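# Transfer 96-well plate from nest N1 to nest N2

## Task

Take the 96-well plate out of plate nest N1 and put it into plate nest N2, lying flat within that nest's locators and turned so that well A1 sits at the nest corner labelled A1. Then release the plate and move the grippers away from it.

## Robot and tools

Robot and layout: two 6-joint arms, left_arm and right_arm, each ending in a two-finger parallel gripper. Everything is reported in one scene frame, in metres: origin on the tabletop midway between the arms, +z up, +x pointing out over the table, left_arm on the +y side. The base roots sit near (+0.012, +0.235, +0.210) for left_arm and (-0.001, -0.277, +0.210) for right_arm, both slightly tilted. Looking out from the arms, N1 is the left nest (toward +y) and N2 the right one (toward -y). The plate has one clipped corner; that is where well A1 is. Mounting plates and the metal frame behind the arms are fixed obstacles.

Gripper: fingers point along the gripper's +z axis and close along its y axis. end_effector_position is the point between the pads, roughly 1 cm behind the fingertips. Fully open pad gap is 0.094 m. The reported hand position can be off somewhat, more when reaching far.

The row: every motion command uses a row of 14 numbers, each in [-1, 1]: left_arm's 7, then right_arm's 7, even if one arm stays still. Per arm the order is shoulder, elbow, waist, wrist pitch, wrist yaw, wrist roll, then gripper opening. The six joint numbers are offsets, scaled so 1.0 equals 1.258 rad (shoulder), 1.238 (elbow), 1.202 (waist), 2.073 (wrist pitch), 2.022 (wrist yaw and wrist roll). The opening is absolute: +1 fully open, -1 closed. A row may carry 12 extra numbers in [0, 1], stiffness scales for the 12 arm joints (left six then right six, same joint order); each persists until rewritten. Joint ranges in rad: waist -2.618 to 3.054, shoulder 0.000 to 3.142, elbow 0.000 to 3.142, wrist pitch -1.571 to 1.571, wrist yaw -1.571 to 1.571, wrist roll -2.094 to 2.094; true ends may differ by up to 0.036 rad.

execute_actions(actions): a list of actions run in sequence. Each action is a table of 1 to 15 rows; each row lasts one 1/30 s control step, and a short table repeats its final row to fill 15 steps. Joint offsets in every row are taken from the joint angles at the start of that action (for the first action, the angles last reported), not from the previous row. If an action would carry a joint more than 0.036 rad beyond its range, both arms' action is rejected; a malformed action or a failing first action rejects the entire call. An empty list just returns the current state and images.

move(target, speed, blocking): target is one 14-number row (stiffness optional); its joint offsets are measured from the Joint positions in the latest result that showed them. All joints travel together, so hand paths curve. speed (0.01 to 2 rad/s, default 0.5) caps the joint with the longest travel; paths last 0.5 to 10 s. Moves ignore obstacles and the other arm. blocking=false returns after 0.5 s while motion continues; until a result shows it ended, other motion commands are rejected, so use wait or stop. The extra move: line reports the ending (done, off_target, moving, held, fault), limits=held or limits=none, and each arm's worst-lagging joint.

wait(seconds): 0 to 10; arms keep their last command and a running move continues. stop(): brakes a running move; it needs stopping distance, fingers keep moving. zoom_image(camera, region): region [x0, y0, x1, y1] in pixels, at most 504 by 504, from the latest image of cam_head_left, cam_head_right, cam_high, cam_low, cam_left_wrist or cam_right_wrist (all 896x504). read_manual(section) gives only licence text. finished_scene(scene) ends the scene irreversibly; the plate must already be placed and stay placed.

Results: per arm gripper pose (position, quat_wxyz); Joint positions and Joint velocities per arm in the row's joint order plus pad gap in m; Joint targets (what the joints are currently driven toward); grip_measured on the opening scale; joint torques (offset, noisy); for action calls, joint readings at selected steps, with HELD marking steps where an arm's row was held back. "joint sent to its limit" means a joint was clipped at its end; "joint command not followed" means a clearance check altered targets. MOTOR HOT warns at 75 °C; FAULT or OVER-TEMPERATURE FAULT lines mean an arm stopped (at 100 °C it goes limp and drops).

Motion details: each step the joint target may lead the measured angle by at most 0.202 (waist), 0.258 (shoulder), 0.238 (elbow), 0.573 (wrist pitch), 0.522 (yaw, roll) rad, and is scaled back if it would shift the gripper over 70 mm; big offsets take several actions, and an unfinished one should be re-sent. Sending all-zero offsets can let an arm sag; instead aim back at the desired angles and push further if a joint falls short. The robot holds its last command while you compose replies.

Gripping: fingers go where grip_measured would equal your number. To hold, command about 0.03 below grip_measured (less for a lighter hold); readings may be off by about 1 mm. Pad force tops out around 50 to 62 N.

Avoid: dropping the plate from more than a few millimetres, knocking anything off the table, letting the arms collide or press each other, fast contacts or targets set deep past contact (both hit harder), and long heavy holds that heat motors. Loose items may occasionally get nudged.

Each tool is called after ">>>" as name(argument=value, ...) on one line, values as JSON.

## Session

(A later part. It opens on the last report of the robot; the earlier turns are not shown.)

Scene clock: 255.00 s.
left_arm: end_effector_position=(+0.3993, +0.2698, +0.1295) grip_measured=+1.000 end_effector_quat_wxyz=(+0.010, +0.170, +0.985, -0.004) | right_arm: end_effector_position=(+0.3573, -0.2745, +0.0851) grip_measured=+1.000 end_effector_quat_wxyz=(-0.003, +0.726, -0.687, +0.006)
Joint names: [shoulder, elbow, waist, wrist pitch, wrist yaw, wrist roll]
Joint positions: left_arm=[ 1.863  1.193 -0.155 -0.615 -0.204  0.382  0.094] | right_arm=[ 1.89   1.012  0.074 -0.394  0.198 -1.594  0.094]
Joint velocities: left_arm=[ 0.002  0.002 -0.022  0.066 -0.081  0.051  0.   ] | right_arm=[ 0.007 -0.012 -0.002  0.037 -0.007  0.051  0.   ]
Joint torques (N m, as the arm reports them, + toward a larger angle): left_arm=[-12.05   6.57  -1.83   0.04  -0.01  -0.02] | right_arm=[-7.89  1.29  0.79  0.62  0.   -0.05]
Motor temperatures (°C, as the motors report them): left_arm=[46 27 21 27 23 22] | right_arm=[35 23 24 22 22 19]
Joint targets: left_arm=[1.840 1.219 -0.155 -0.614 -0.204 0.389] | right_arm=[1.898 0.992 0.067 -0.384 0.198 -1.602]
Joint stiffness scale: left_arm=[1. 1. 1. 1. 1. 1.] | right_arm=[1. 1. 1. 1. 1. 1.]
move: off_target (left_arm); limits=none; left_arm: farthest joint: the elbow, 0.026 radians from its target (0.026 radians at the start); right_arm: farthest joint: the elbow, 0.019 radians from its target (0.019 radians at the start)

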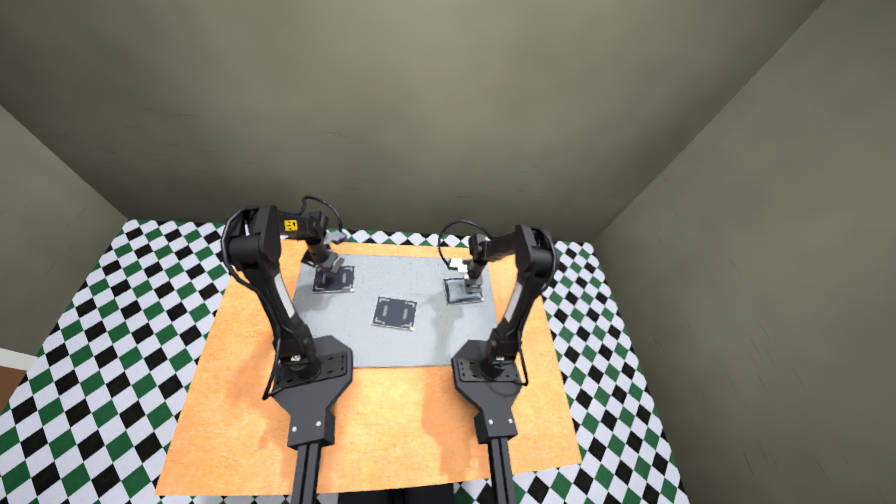

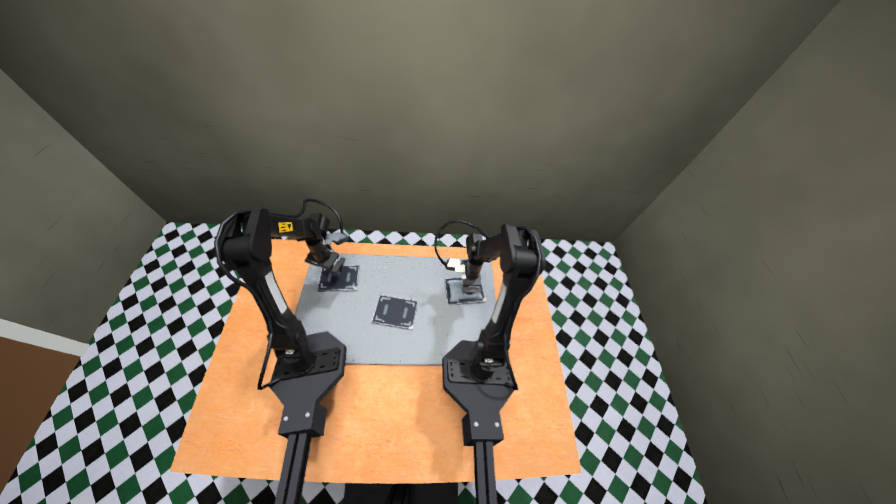

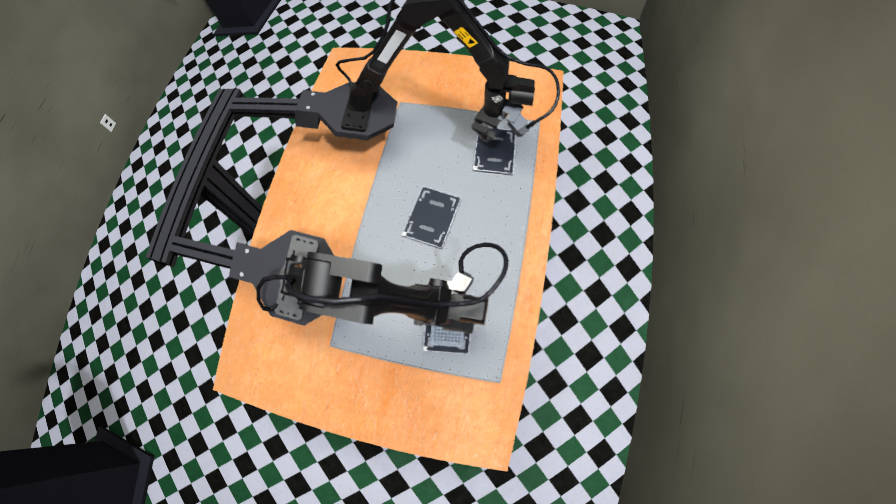

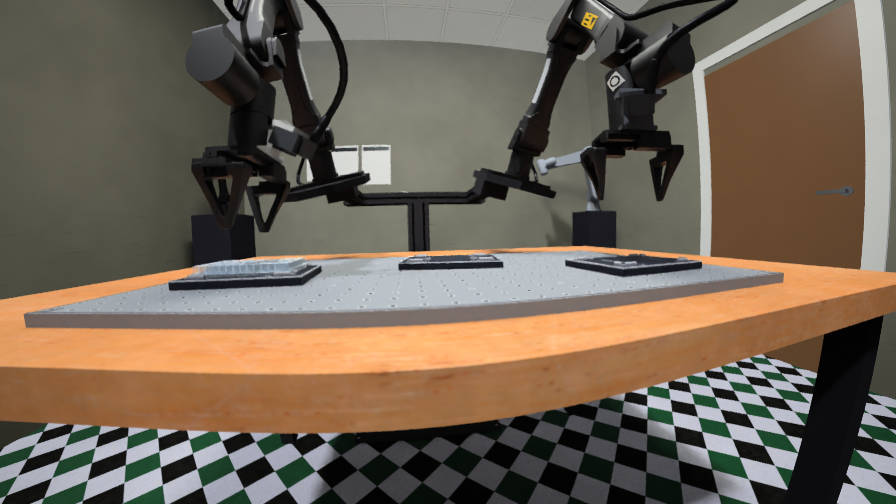

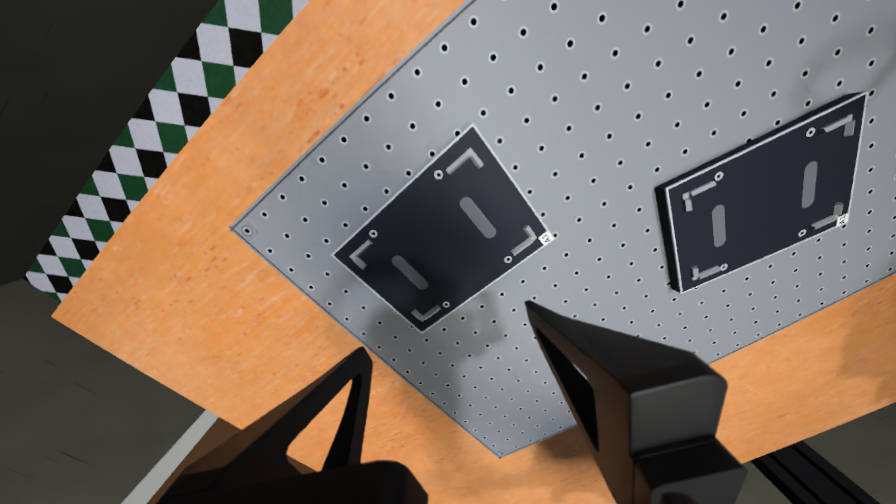

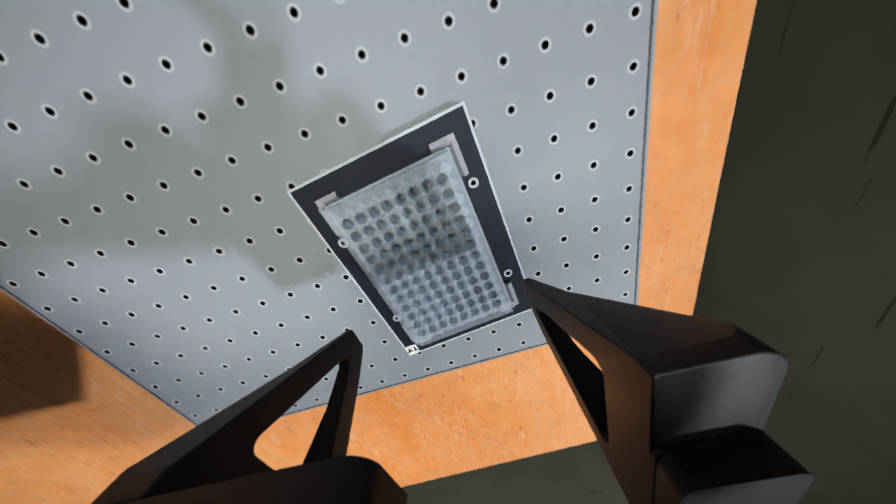

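>>> move(target=[-0.018, 0.021, 0, 0, 0, 0.585, 1, 0.057, -0.039, 0.023, 0.050, 0, 0, 1], speed=1.2)

Scene clock: 297.40 s.
left_arm: end_effector_position=(+0.3993, +0.2698, +0.1295) grip_measured=+1.000 end_effector_quat_wxyz=(+0.010, +0.688, +0.725, +0.002) | right_arm: end_effector_position=(+0.3517, -0.2659, +0.0631) grip_measured=+1.000 end_effector_quat_wxyz=(-0.005, +0.730, -0.683, +0.006)
Joint names: [shoulder, elbow, waist, wrist pitch, wrist yaw, wrist roll]
Joint positions: left_arm=[ 1.863  1.193 -0.155 -0.615 -0.204  1.559  0.094] | right_arm=[ 1.953  0.982  0.086 -0.301  0.199 -1.594  0.094]
Joint velocities: left_arm=[-0.022  0.002  0.002  0.022  0.022  0.007  0.   ] | right_arm=[ 0.002 -0.017  0.007 -0.051 -0.022 -0.051  0.   ]
Joint torques (N m, as the arm reports them, + toward a larger angle): left_arm=[-12.06   6.58  -1.84   0.03  -0.01   0.01] | right_arm=[-7.91  1.01  2.57  0.63 -0.01  0.02]
Motor temperatures (°C, as the motors report them): left_arm=[47 28 21 25 23 22] | right_arm=[36 21 24 22 22 19]
Joint targets: left_arm=[1.840 1.219 -0.155 -0.615 -0.204 1.565] | right_arm=[1.961 0.963 0.102 -0.291 0.199 -1.594]
Joint stiffness scale: left_arm=[1. 1. 1. 1. 1. 1.] | right_arm=[1. 1. 1. 1. 1. 1.]
move: off_target (left_arm); limits=none; left_arm: farthest joint: the elbow, 0.026 radians from its target (0.026 radians at the start); right_arm: farthest joint: the elbow, 0.018 radians from its target (0.048 radians at the start)

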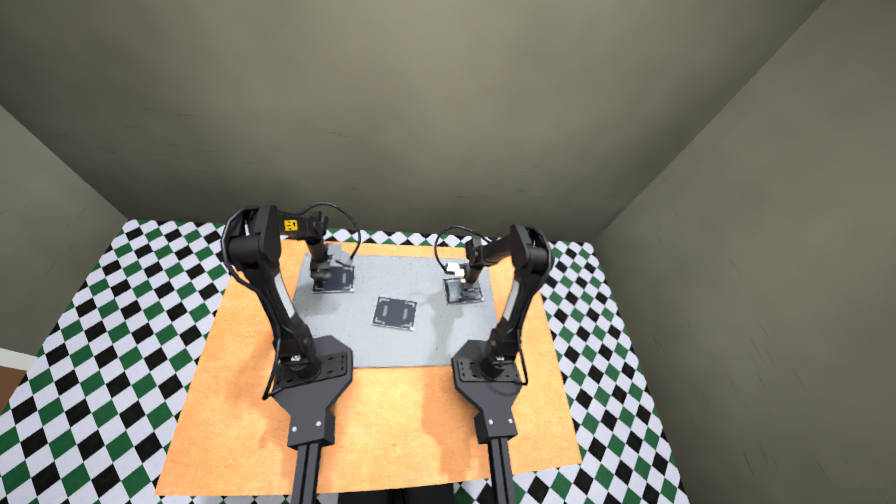

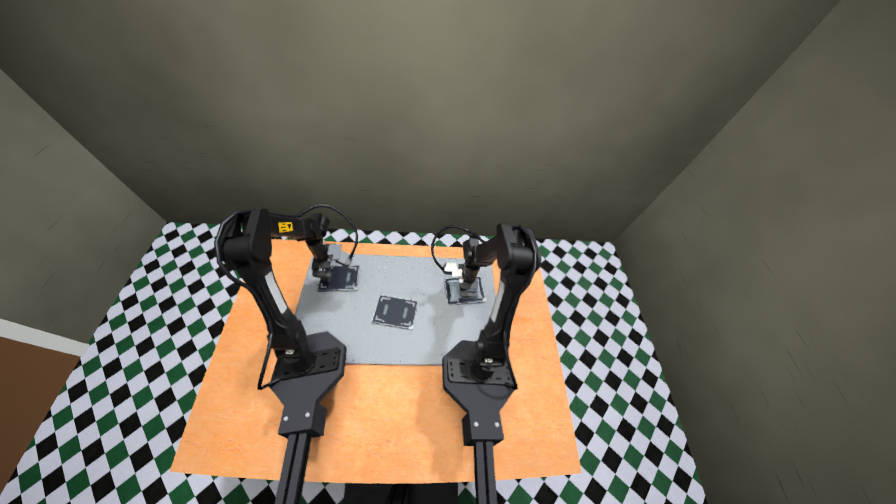

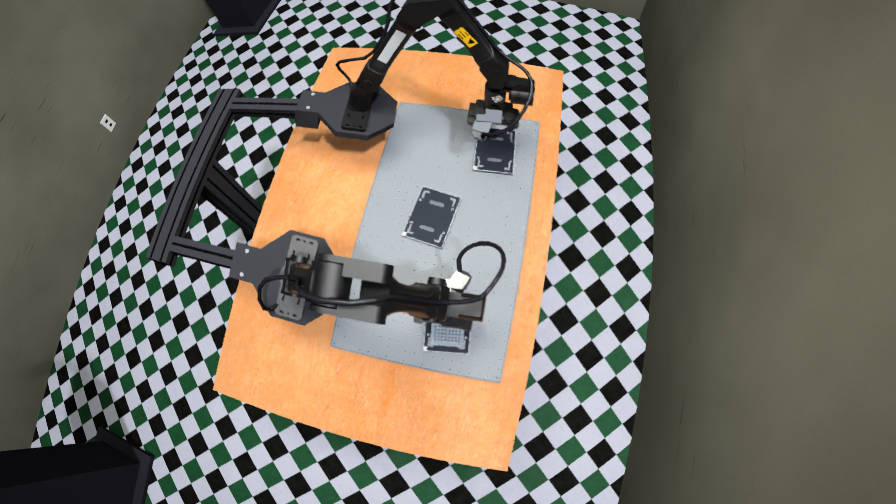

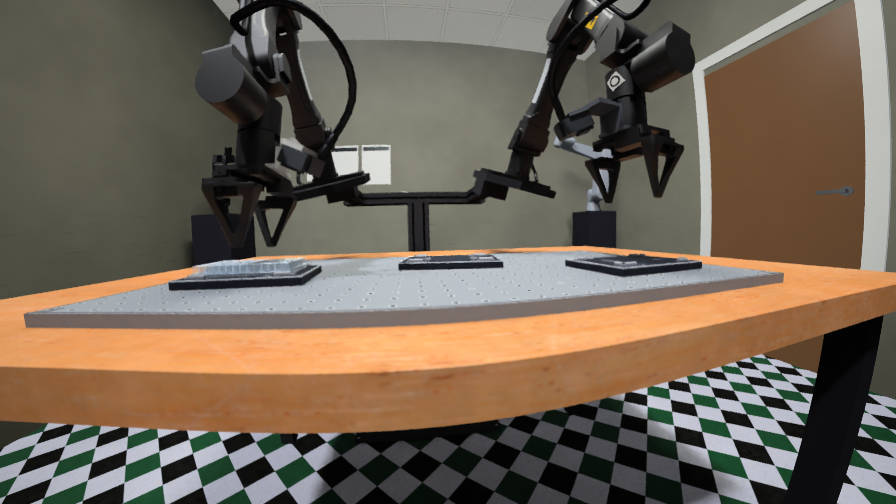

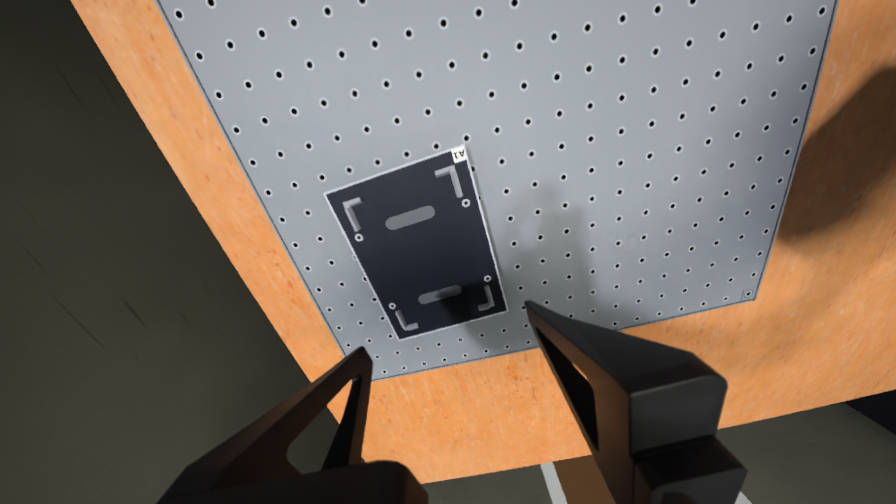

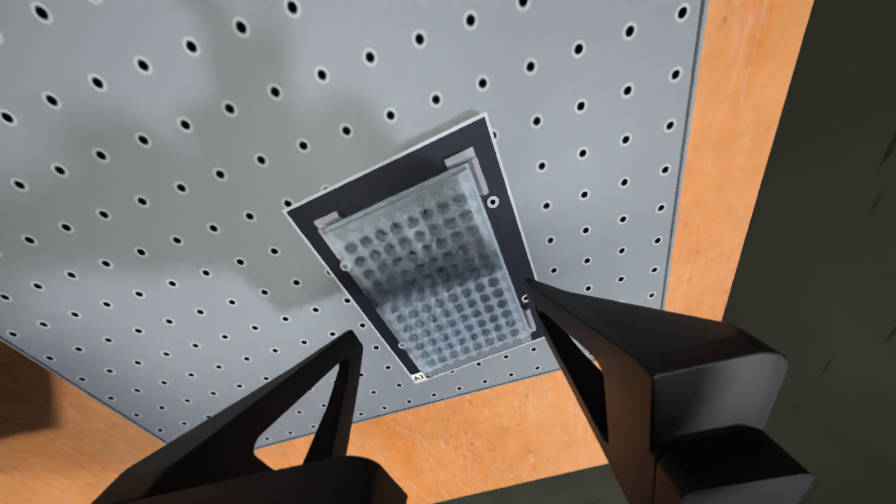

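>>> zoom_image(camera="cam_right_wrist", region=[280, 110, 600, 400])

Region (280, 110, 600, 400) of cam_right_wrist's 896x504 image, scaled by 1.575, with more detail than that image has; it fills the top 457 rows of this view, and the rest is white.

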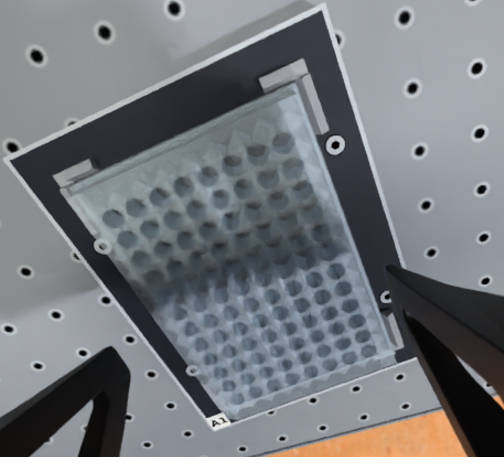

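>>> move(target=[-0.018, 0.021, 0, 0, 0, 0, 1, 0.049, -0.006, -0.0175, 0.032, 0, -0.012, 1], speed=0.12)

Scene clock: 331.87 s.
left_arm: end_effector_position=(+0.3993, +0.2698, +0.1295) grip_measured=+1.000 end_effector_quat_wxyz=(+0.010, +0.688, +0.725, +0.002) | right_arm: end_effector_position=(+0.3508, -0.2682, +0.0463) grip_measured=+1.000 end_effector_quat_wxyz=(-0.003, +0.731, -0.682, +0.007)
Joint names: [shoulder, elbow, waist, wrist pitch, wrist yaw, wrist roll]
Joint positions: left_arm=[ 1.863  1.193 -0.155 -0.615 -0.204  1.559  0.094] | right_arm=[ 2.008  0.982  0.072 -0.245  0.199 -1.61   0.094]
Joint velocities: left_arm=[ 0.007 -0.002  0.007 -0.007 -0.007 -0.007  0.   ] | right_arm=[ 0.002 -0.017 -0.007 -0.022 -0.051 -0.022  0.   ]
Joint torques (N m, as the arm reports them, + toward a larger angle): left_arm=[-12.06   6.58  -1.84   0.03  -0.02  -0.04] | right_arm=[-8.13  1.55  0.97  0.63 -0.01 -0.05]
Motor temperatures (°C, as the motors report them): left_arm=[47 28 21 24 23 22] | right_arm=[35 21 24 22 22 19]
Joint targets: left_arm=[1.840 1.219 -0.155 -0.615 -0.204 1.558] | right_arm=[2.015 0.975 0.065 -0.234 0.199 -1.618]
Joint stiffness scale: left_arm=[1. 1. 1. 1. 1. 1.] | right_arm=[1. 1. 1. 1. 1. 1.]
move: off_target (left_arm); limits=none; left_arm: farthest joint: the elbow, 0.026 radians from its target (0.026 radians at the start); right_arm: farthest joint: the wrist pitch, 0.010 radians from its target (0.066 radians at the start)

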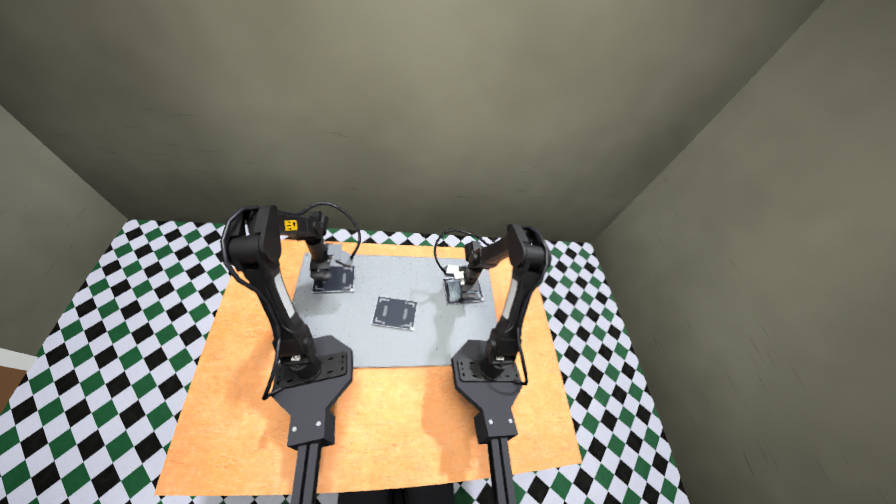

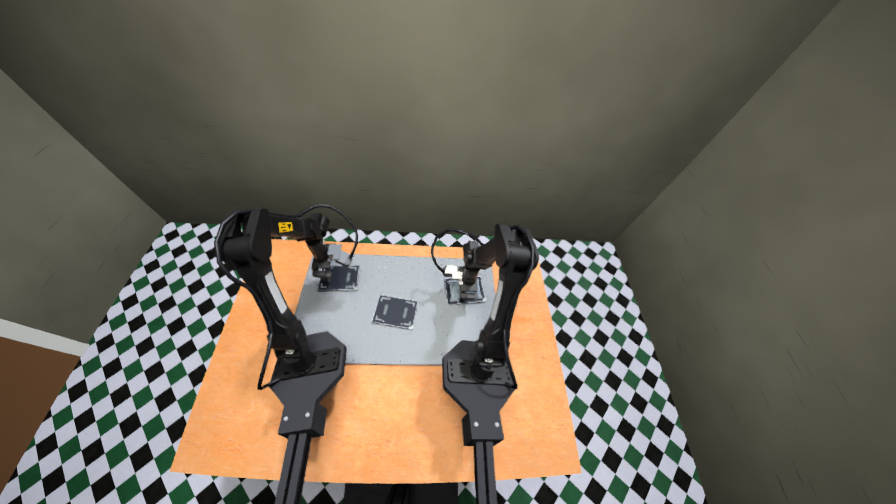

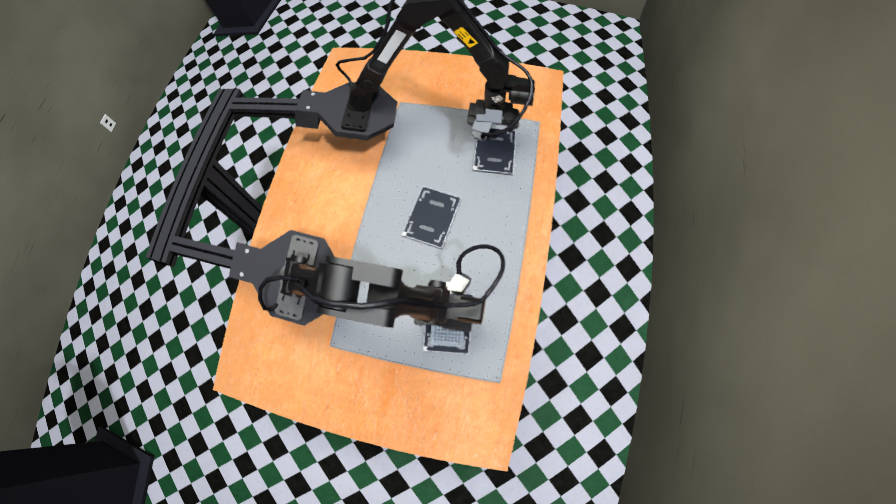

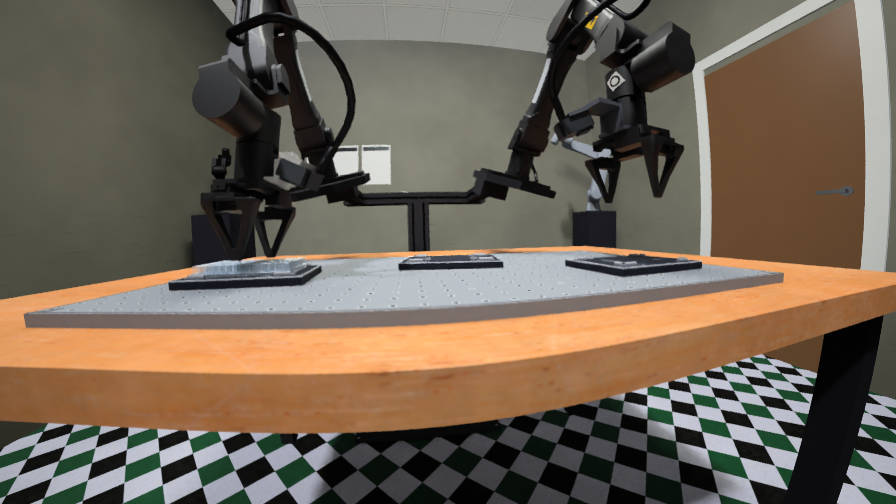

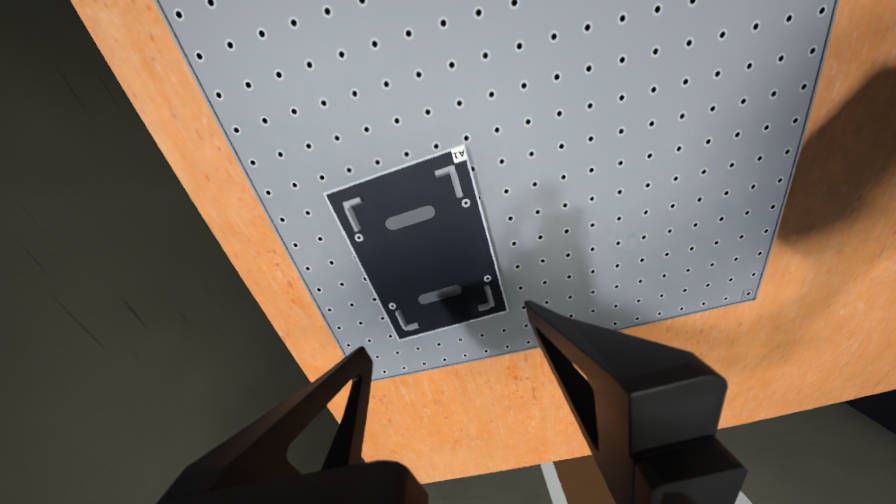

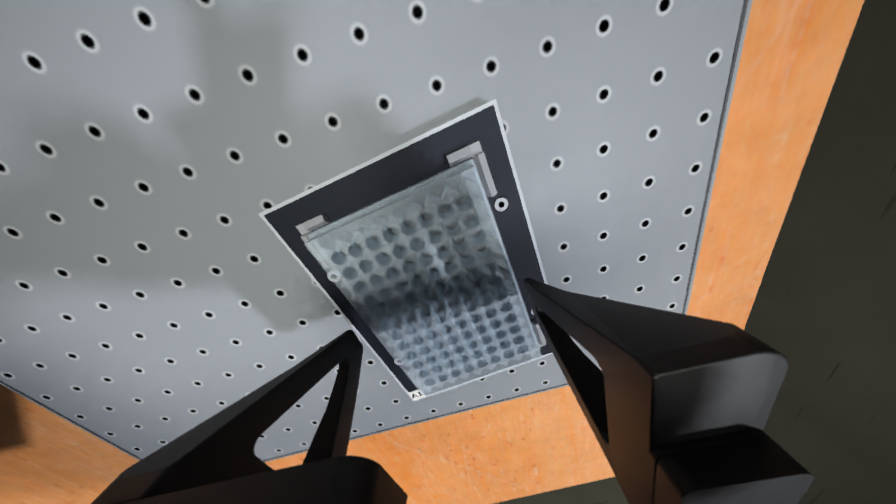

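>>> zoom_image(camera="cam_right_wrist", region=[300, 230, 600, 420])

>>> zoom_image(camera="cam_low", region=[160, 190, 340, 300])

Region (300, 230, 600, 420) of cam_right_wrist's 896x504 image, scaled by 1.680, with more detail than that image has; it fills the top 319 rows of this view, and the rest is white.

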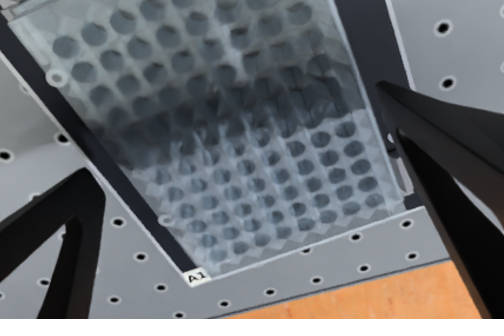

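Region (160, 190, 340, 300) of cam_low's 896x504 image, scaled by 2.800, with more detail than that image has.

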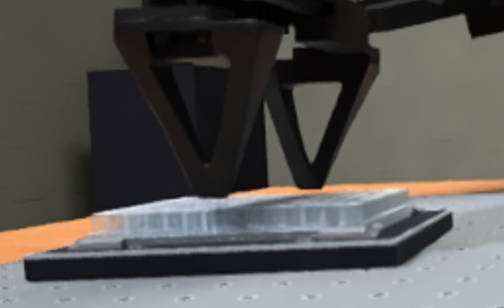

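>>> move(target=[-0.018, 0.021, 0, 0, 0, 0, 1, 0.0424, -0.006, -0.012, 0.0314, 0, -0.014, 1], speed=0.06)

Scene clock: 367.90 s.
left_arm: end_effector_position=(+0.3993, +0.2698, +0.1295) grip_measured=+1.000 end_effector_quat_wxyz=(+0.010, +0.688, +0.725, +0.002) | right_arm: end_effector_position=(+0.3518, -0.2688, +0.0330) grip_measured=+1.000 end_effector_quat_wxyz=(-0.005, +0.735, -0.678, +0.011)
Joint names: [shoulder, elbow, waist, wrist pitch, wrist yaw, wrist roll]
Joint positions: left_arm=[ 1.863  1.193 -0.155 -0.615 -0.204  1.559  0.094] | right_arm=[ 2.053  0.982  0.064 -0.19   0.199 -1.631  0.094]
Joint velocities: left_arm=[-0.002 -0.022 -0.012  0.125 -0.11   0.007  0.   ] | right_arm=[-0.007 -0.012 -0.012  0.022 -0.037 -0.11   0.   ]
Joint torques (N m, as the arm reports them, + toward a larger angle): left_arm=[-12.06   6.58  -1.84   0.04  -0.01  -0.04] | right_arm=[-8.15  1.37  0.98  0.59  0.   -0.08]
Motor temperatures (°C, as the motors report them): left_arm=[48 28 21 23 23 22] | right_arm=[36 21 24 22 22 19]
Joint targets: left_arm=[1.840 1.219 -0.155 -0.615 -0.204 1.559] | right_arm=[2.061 0.975 0.057 -0.180 0.199 -1.639]
Joint stiffness scale: left_arm=[1. 1. 1. 1. 1. 1.] | right_arm=[1. 1. 1. 1. 1. 1.]
move: off_target (left_arm); limits=none; left_arm: farthest joint: the elbow, 0.026 radians from its target (0.026 radians at the start); right_arm: farthest joint: the wrist pitch, 0.010 radians from its target (0.064 radians at the start)

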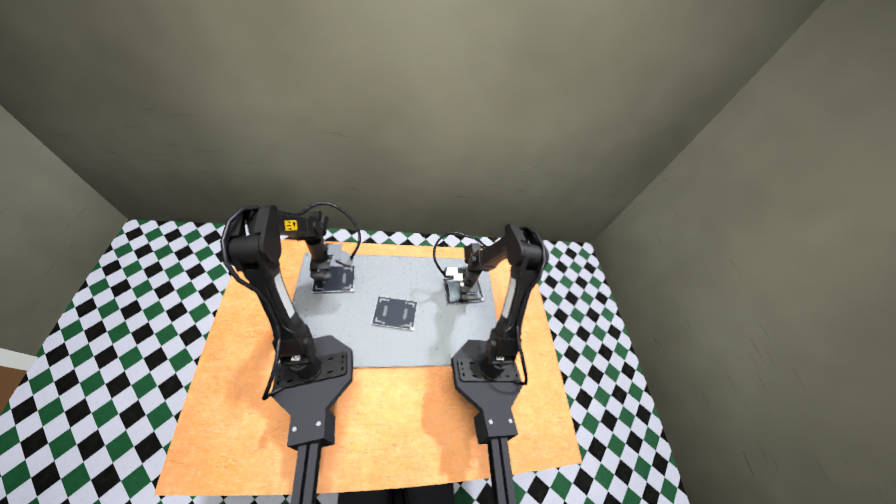

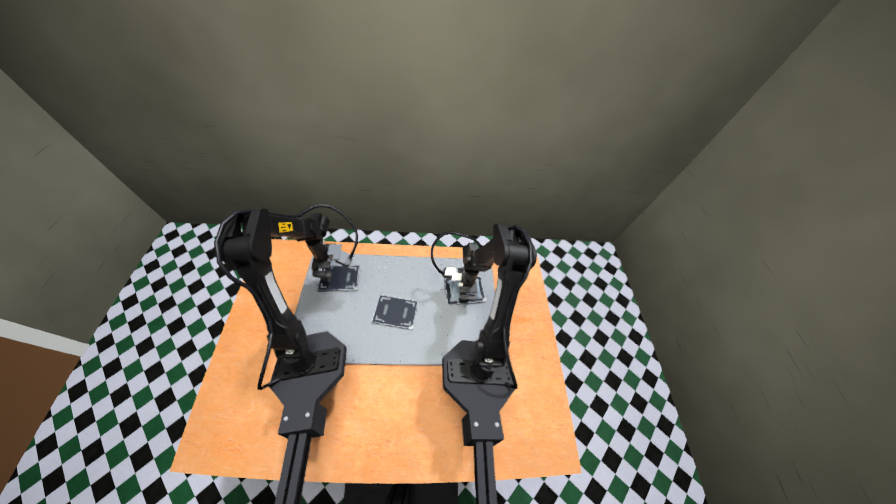

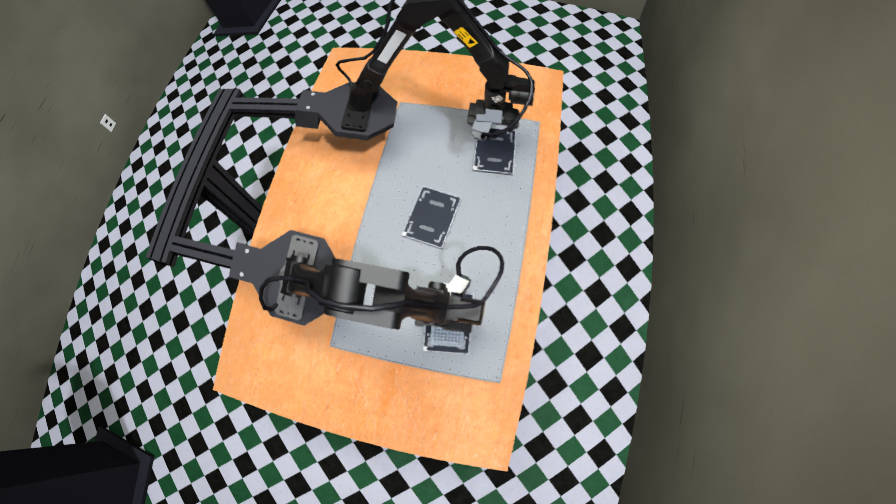

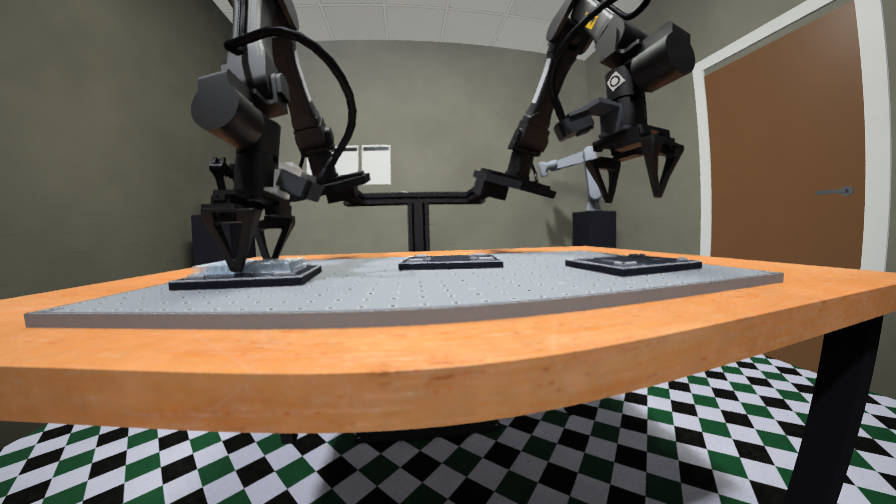

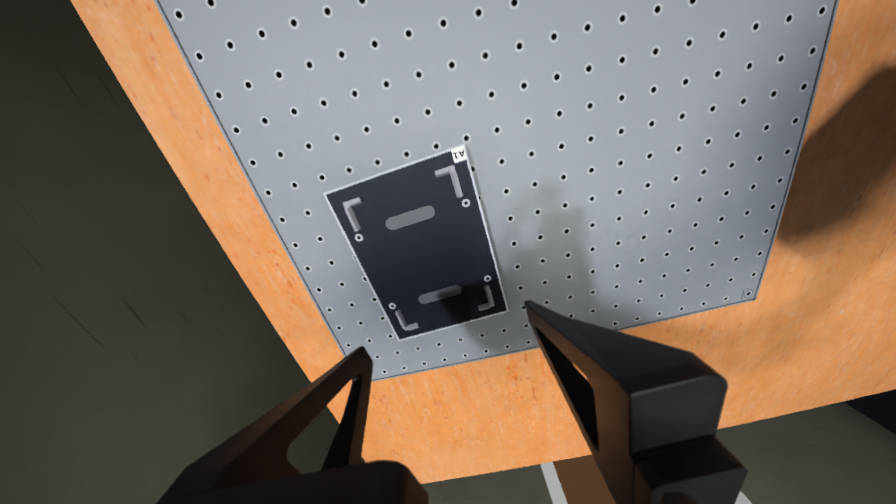

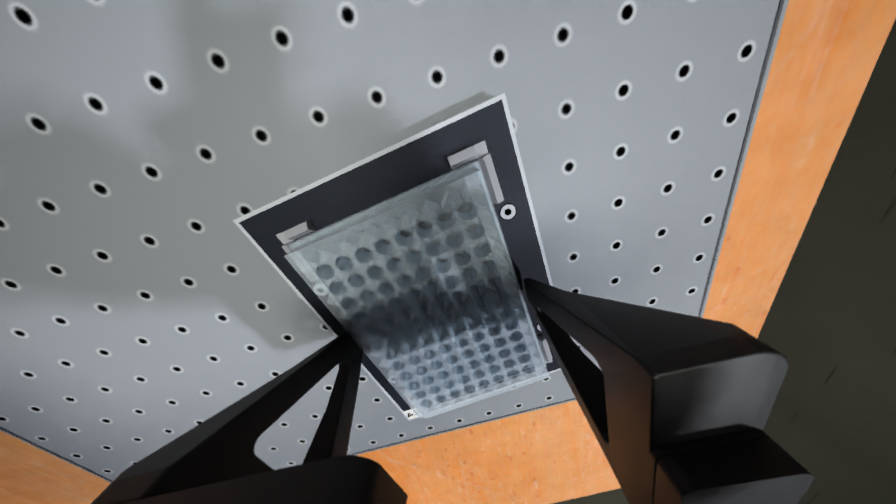

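>>> zoom_image(camera="cam_low", region=[160, 200, 340, 300])

>>> zoom_image(camera="cam_right_wrist", region=[300, 230, 600, 420])

Region (160, 200, 340, 300) of cam_low's 896x504 image, scaled by 2.800, with more detail than that image has.

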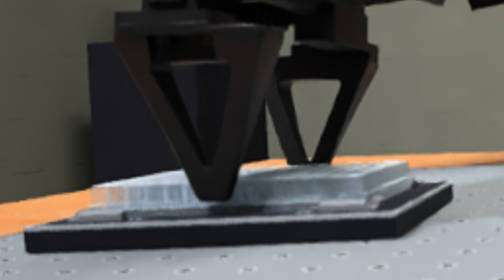

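Region (300, 230, 600, 420) of cam_right_wrist's 896x504 image, scaled by 1.680, with more detail than that image has; it fills the top 319 rows of this view, and the rest is white.

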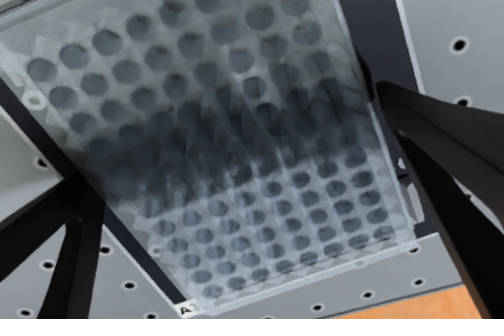

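>>> execute_actions(actions=[[[-0.018,0.021,0,0,0,0,1, 0.0135,-0.006,-0.006,0.0097,0,-0.004,1]],[[0,0,0,0,0,0,1, 0,0,0,0,0,0,0.85],[0,0,0,0,0,0,1, 0,0,0,0,0,0,0.85],[0,0,0,0,0,0,1, 0,0,0,0,0,0,0.85],[0,0,0,0,0,0,1, 0,0,0,0,0,0,0.82],[0,0,0,0,0,0,1, 0,0,0,0,0,0,0.80],[0,0,0,0,0,0,1, 0,0,0,0,0,0,0.78],[0,0,0,0,0,0,1, 0,0,0,0,0,0,0.76],[0,0,0,0,0,0,1, 0,0,0,0,0,0,0.74],[0,0,0,0,0,0,1, 0,0,0,0,0,0,0.71]]])

Scene clock: 385.97 s.
left_arm: end_effector_position=(+0.3993, +0.2698, +0.1295) grip_measured=+1.000 end_effector_quat_wxyz=(+0.010, +0.688, +0.725, +0.002) | right_arm: end_effector_position=(+0.3540, -0.2687, +0.0330) grip_measured=+0.748 end_effector_quat_wxyz=(-0.008, +0.734, -0.679, +0.014)
Joint names: [shoulder, elbow, waist, wrist pitch, wrist yaw, wrist roll]
Joint positions: left_arm=[ 1.863  1.193 -0.155 -0.615 -0.204  1.559  0.094] | right_arm=[ 2.053  0.982  0.064 -0.181  0.199 -1.632  0.082]
Joint velocities: left_arm=[-0.012  0.002  0.017 -0.139 -0.007  0.022  0.   ] | right_arm=[ 0.007  0.002  0.002 -0.066 -0.007  0.007 -0.002]
Joint torques (N m, as the arm reports them, + toward a larger angle): left_arm=[-10.19   4.48  -1.84   0.03  -0.02  -0.04] | right_arm=[-8.8   1.9   1.44  0.55  0.01  0.01]
Motor temperatures (°C, as the motors report them): left_arm=[48 28 21 23 23 22] | right_arm=[36 21 24 22 22 19]
Joint targets: left_arm=[1.863 1.193 -0.155 -0.615 -0.204 1.559] | right_arm=[2.053 0.982 0.064 -0.180 0.199 -1.632]
Joint stiffness scale: left_arm=[1. 1. 1. 1. 1. 1.] | right_arm=[1. 1. 1. 1. 1. 1.]
Step readings (joint positions; steps 1 to 15: 1st action; 16 to 30: 2nd action):
0: left_arm=[1.863 1.193 -0.155 -0.615 -0.204 1.559] | right_arm=[2.053 0.982 0.064 -0.189 0.199 -1.631]
1: left_arm=[1.863 1.193 -0.155 -0.615 -0.204 1.559] | right_arm=[2.053 0.982 0.064 -0.188 0.199 -1.631]
2: left_arm=[1.863 1.193 -0.155 -0.615 -0.204 1.559] | right_arm=[2.053 0.982 0.064 -0.187 0.199 -1.631]
4: left_arm=[1.863 1.193 -0.155 -0.615 -0.204 1.559] | right_arm=[2.053 0.982 0.064 -0.184 0.199 -1.631]
8: left_arm=[1.863 1.193 -0.155 -0.615 -0.204 1.559] | right_arm=[2.053 0.982 0.064 -0.181 0.199 -1.632]
15: left_arm=[1.863 1.193 -0.155 -0.615 -0.204 1.559] | right_arm=[2.053 0.982 0.064 -0.179 0.199 -1.632]
16: left_arm=[1.863 1.193 -0.155 -0.615 -0.204 1.559] | right_arm=[2.053 0.982 0.064 -0.179 0.199 -1.632]
17: left_arm=[1.863 1.193 -0.155 -0.615 -0.204 1.559] | right_arm=[2.053 0.982 0.064 -0.179 0.199 -1.632]
19: left_arm=[1.863 1.193 -0.155 -0.615 -0.204 1.559] | right_arm=[2.053 0.982 0.064 -0.179 0.199 -1.632]
23: left_arm=[1.863 1.193 -0.155 -0.615 -0.204 1.559] | right_arm=[2.053 0.982 0.064 -0.181 0.199 -1.632]
30: Joint positions above

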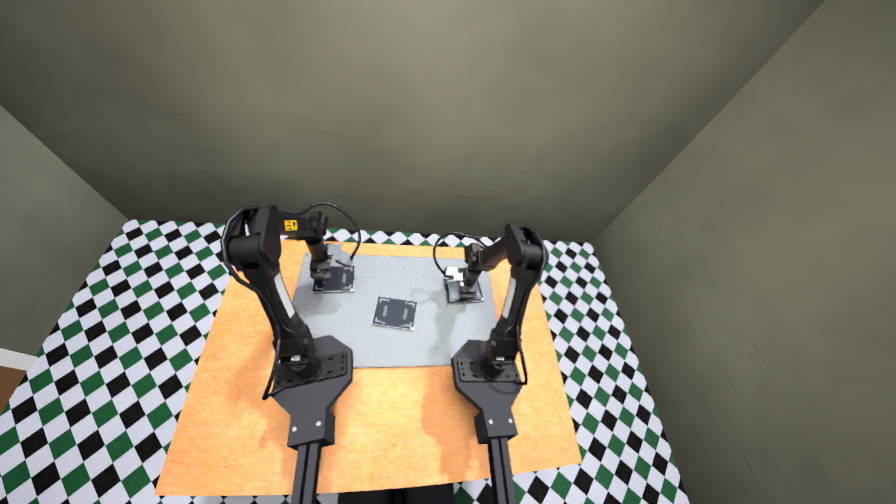

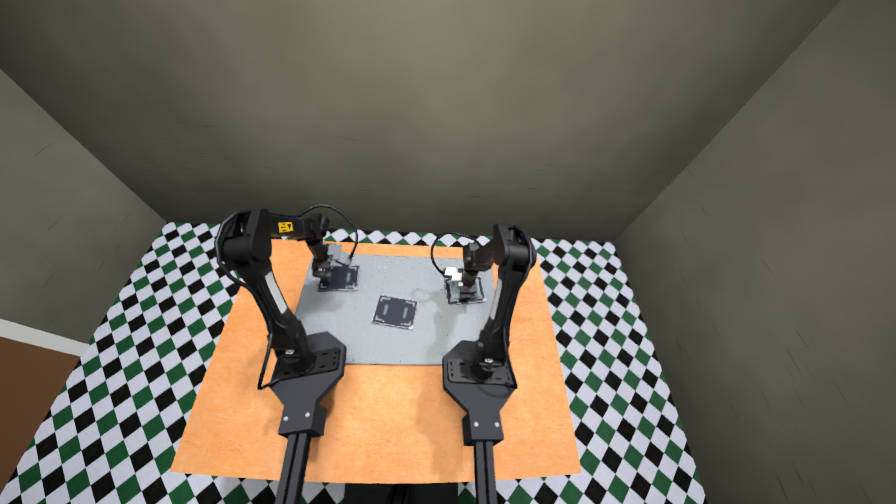

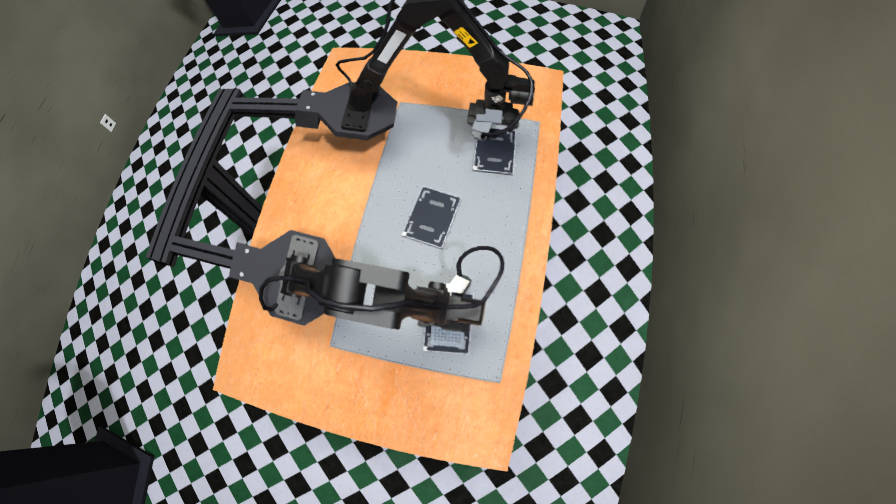

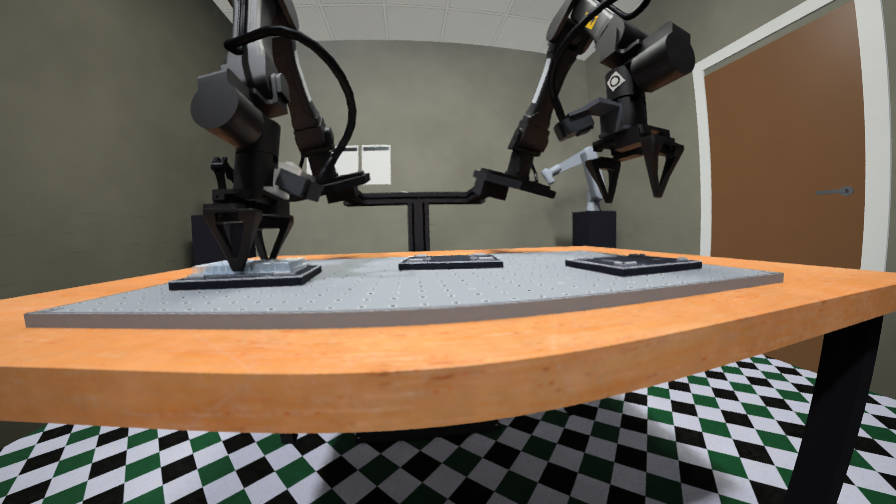

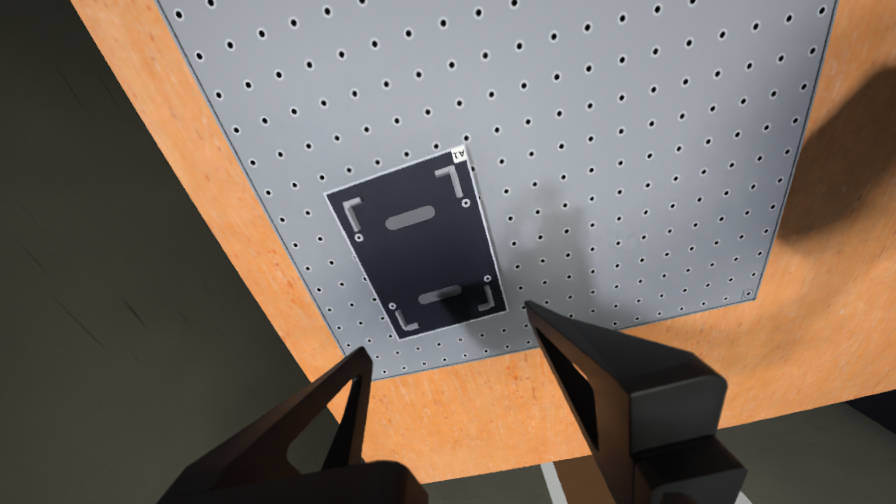

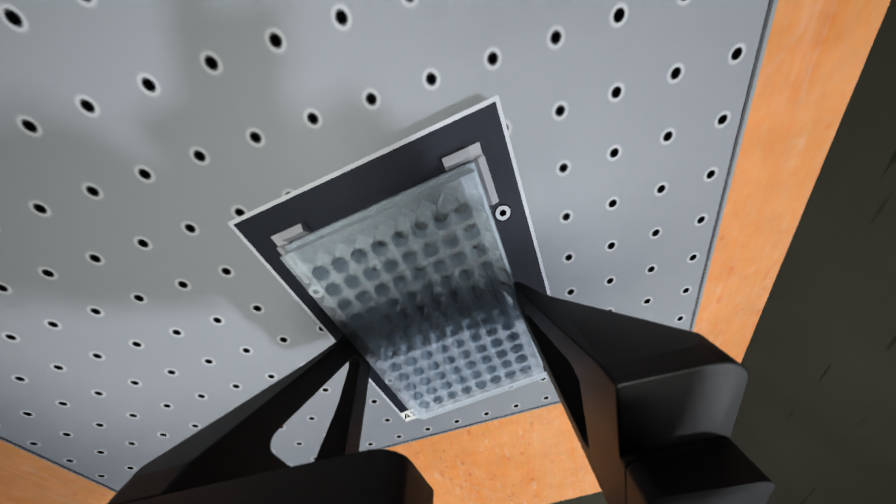

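>>> zoom_image(camera="cam_low", region=[180, 220, 300, 290])

Region (180, 220, 300, 290) of cam_low's 896x504 image, scaled by 4.200, with more detail than that image has; it fills the top 294 rows of this view, and the rest is white.

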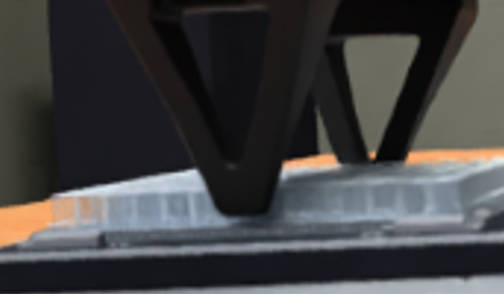

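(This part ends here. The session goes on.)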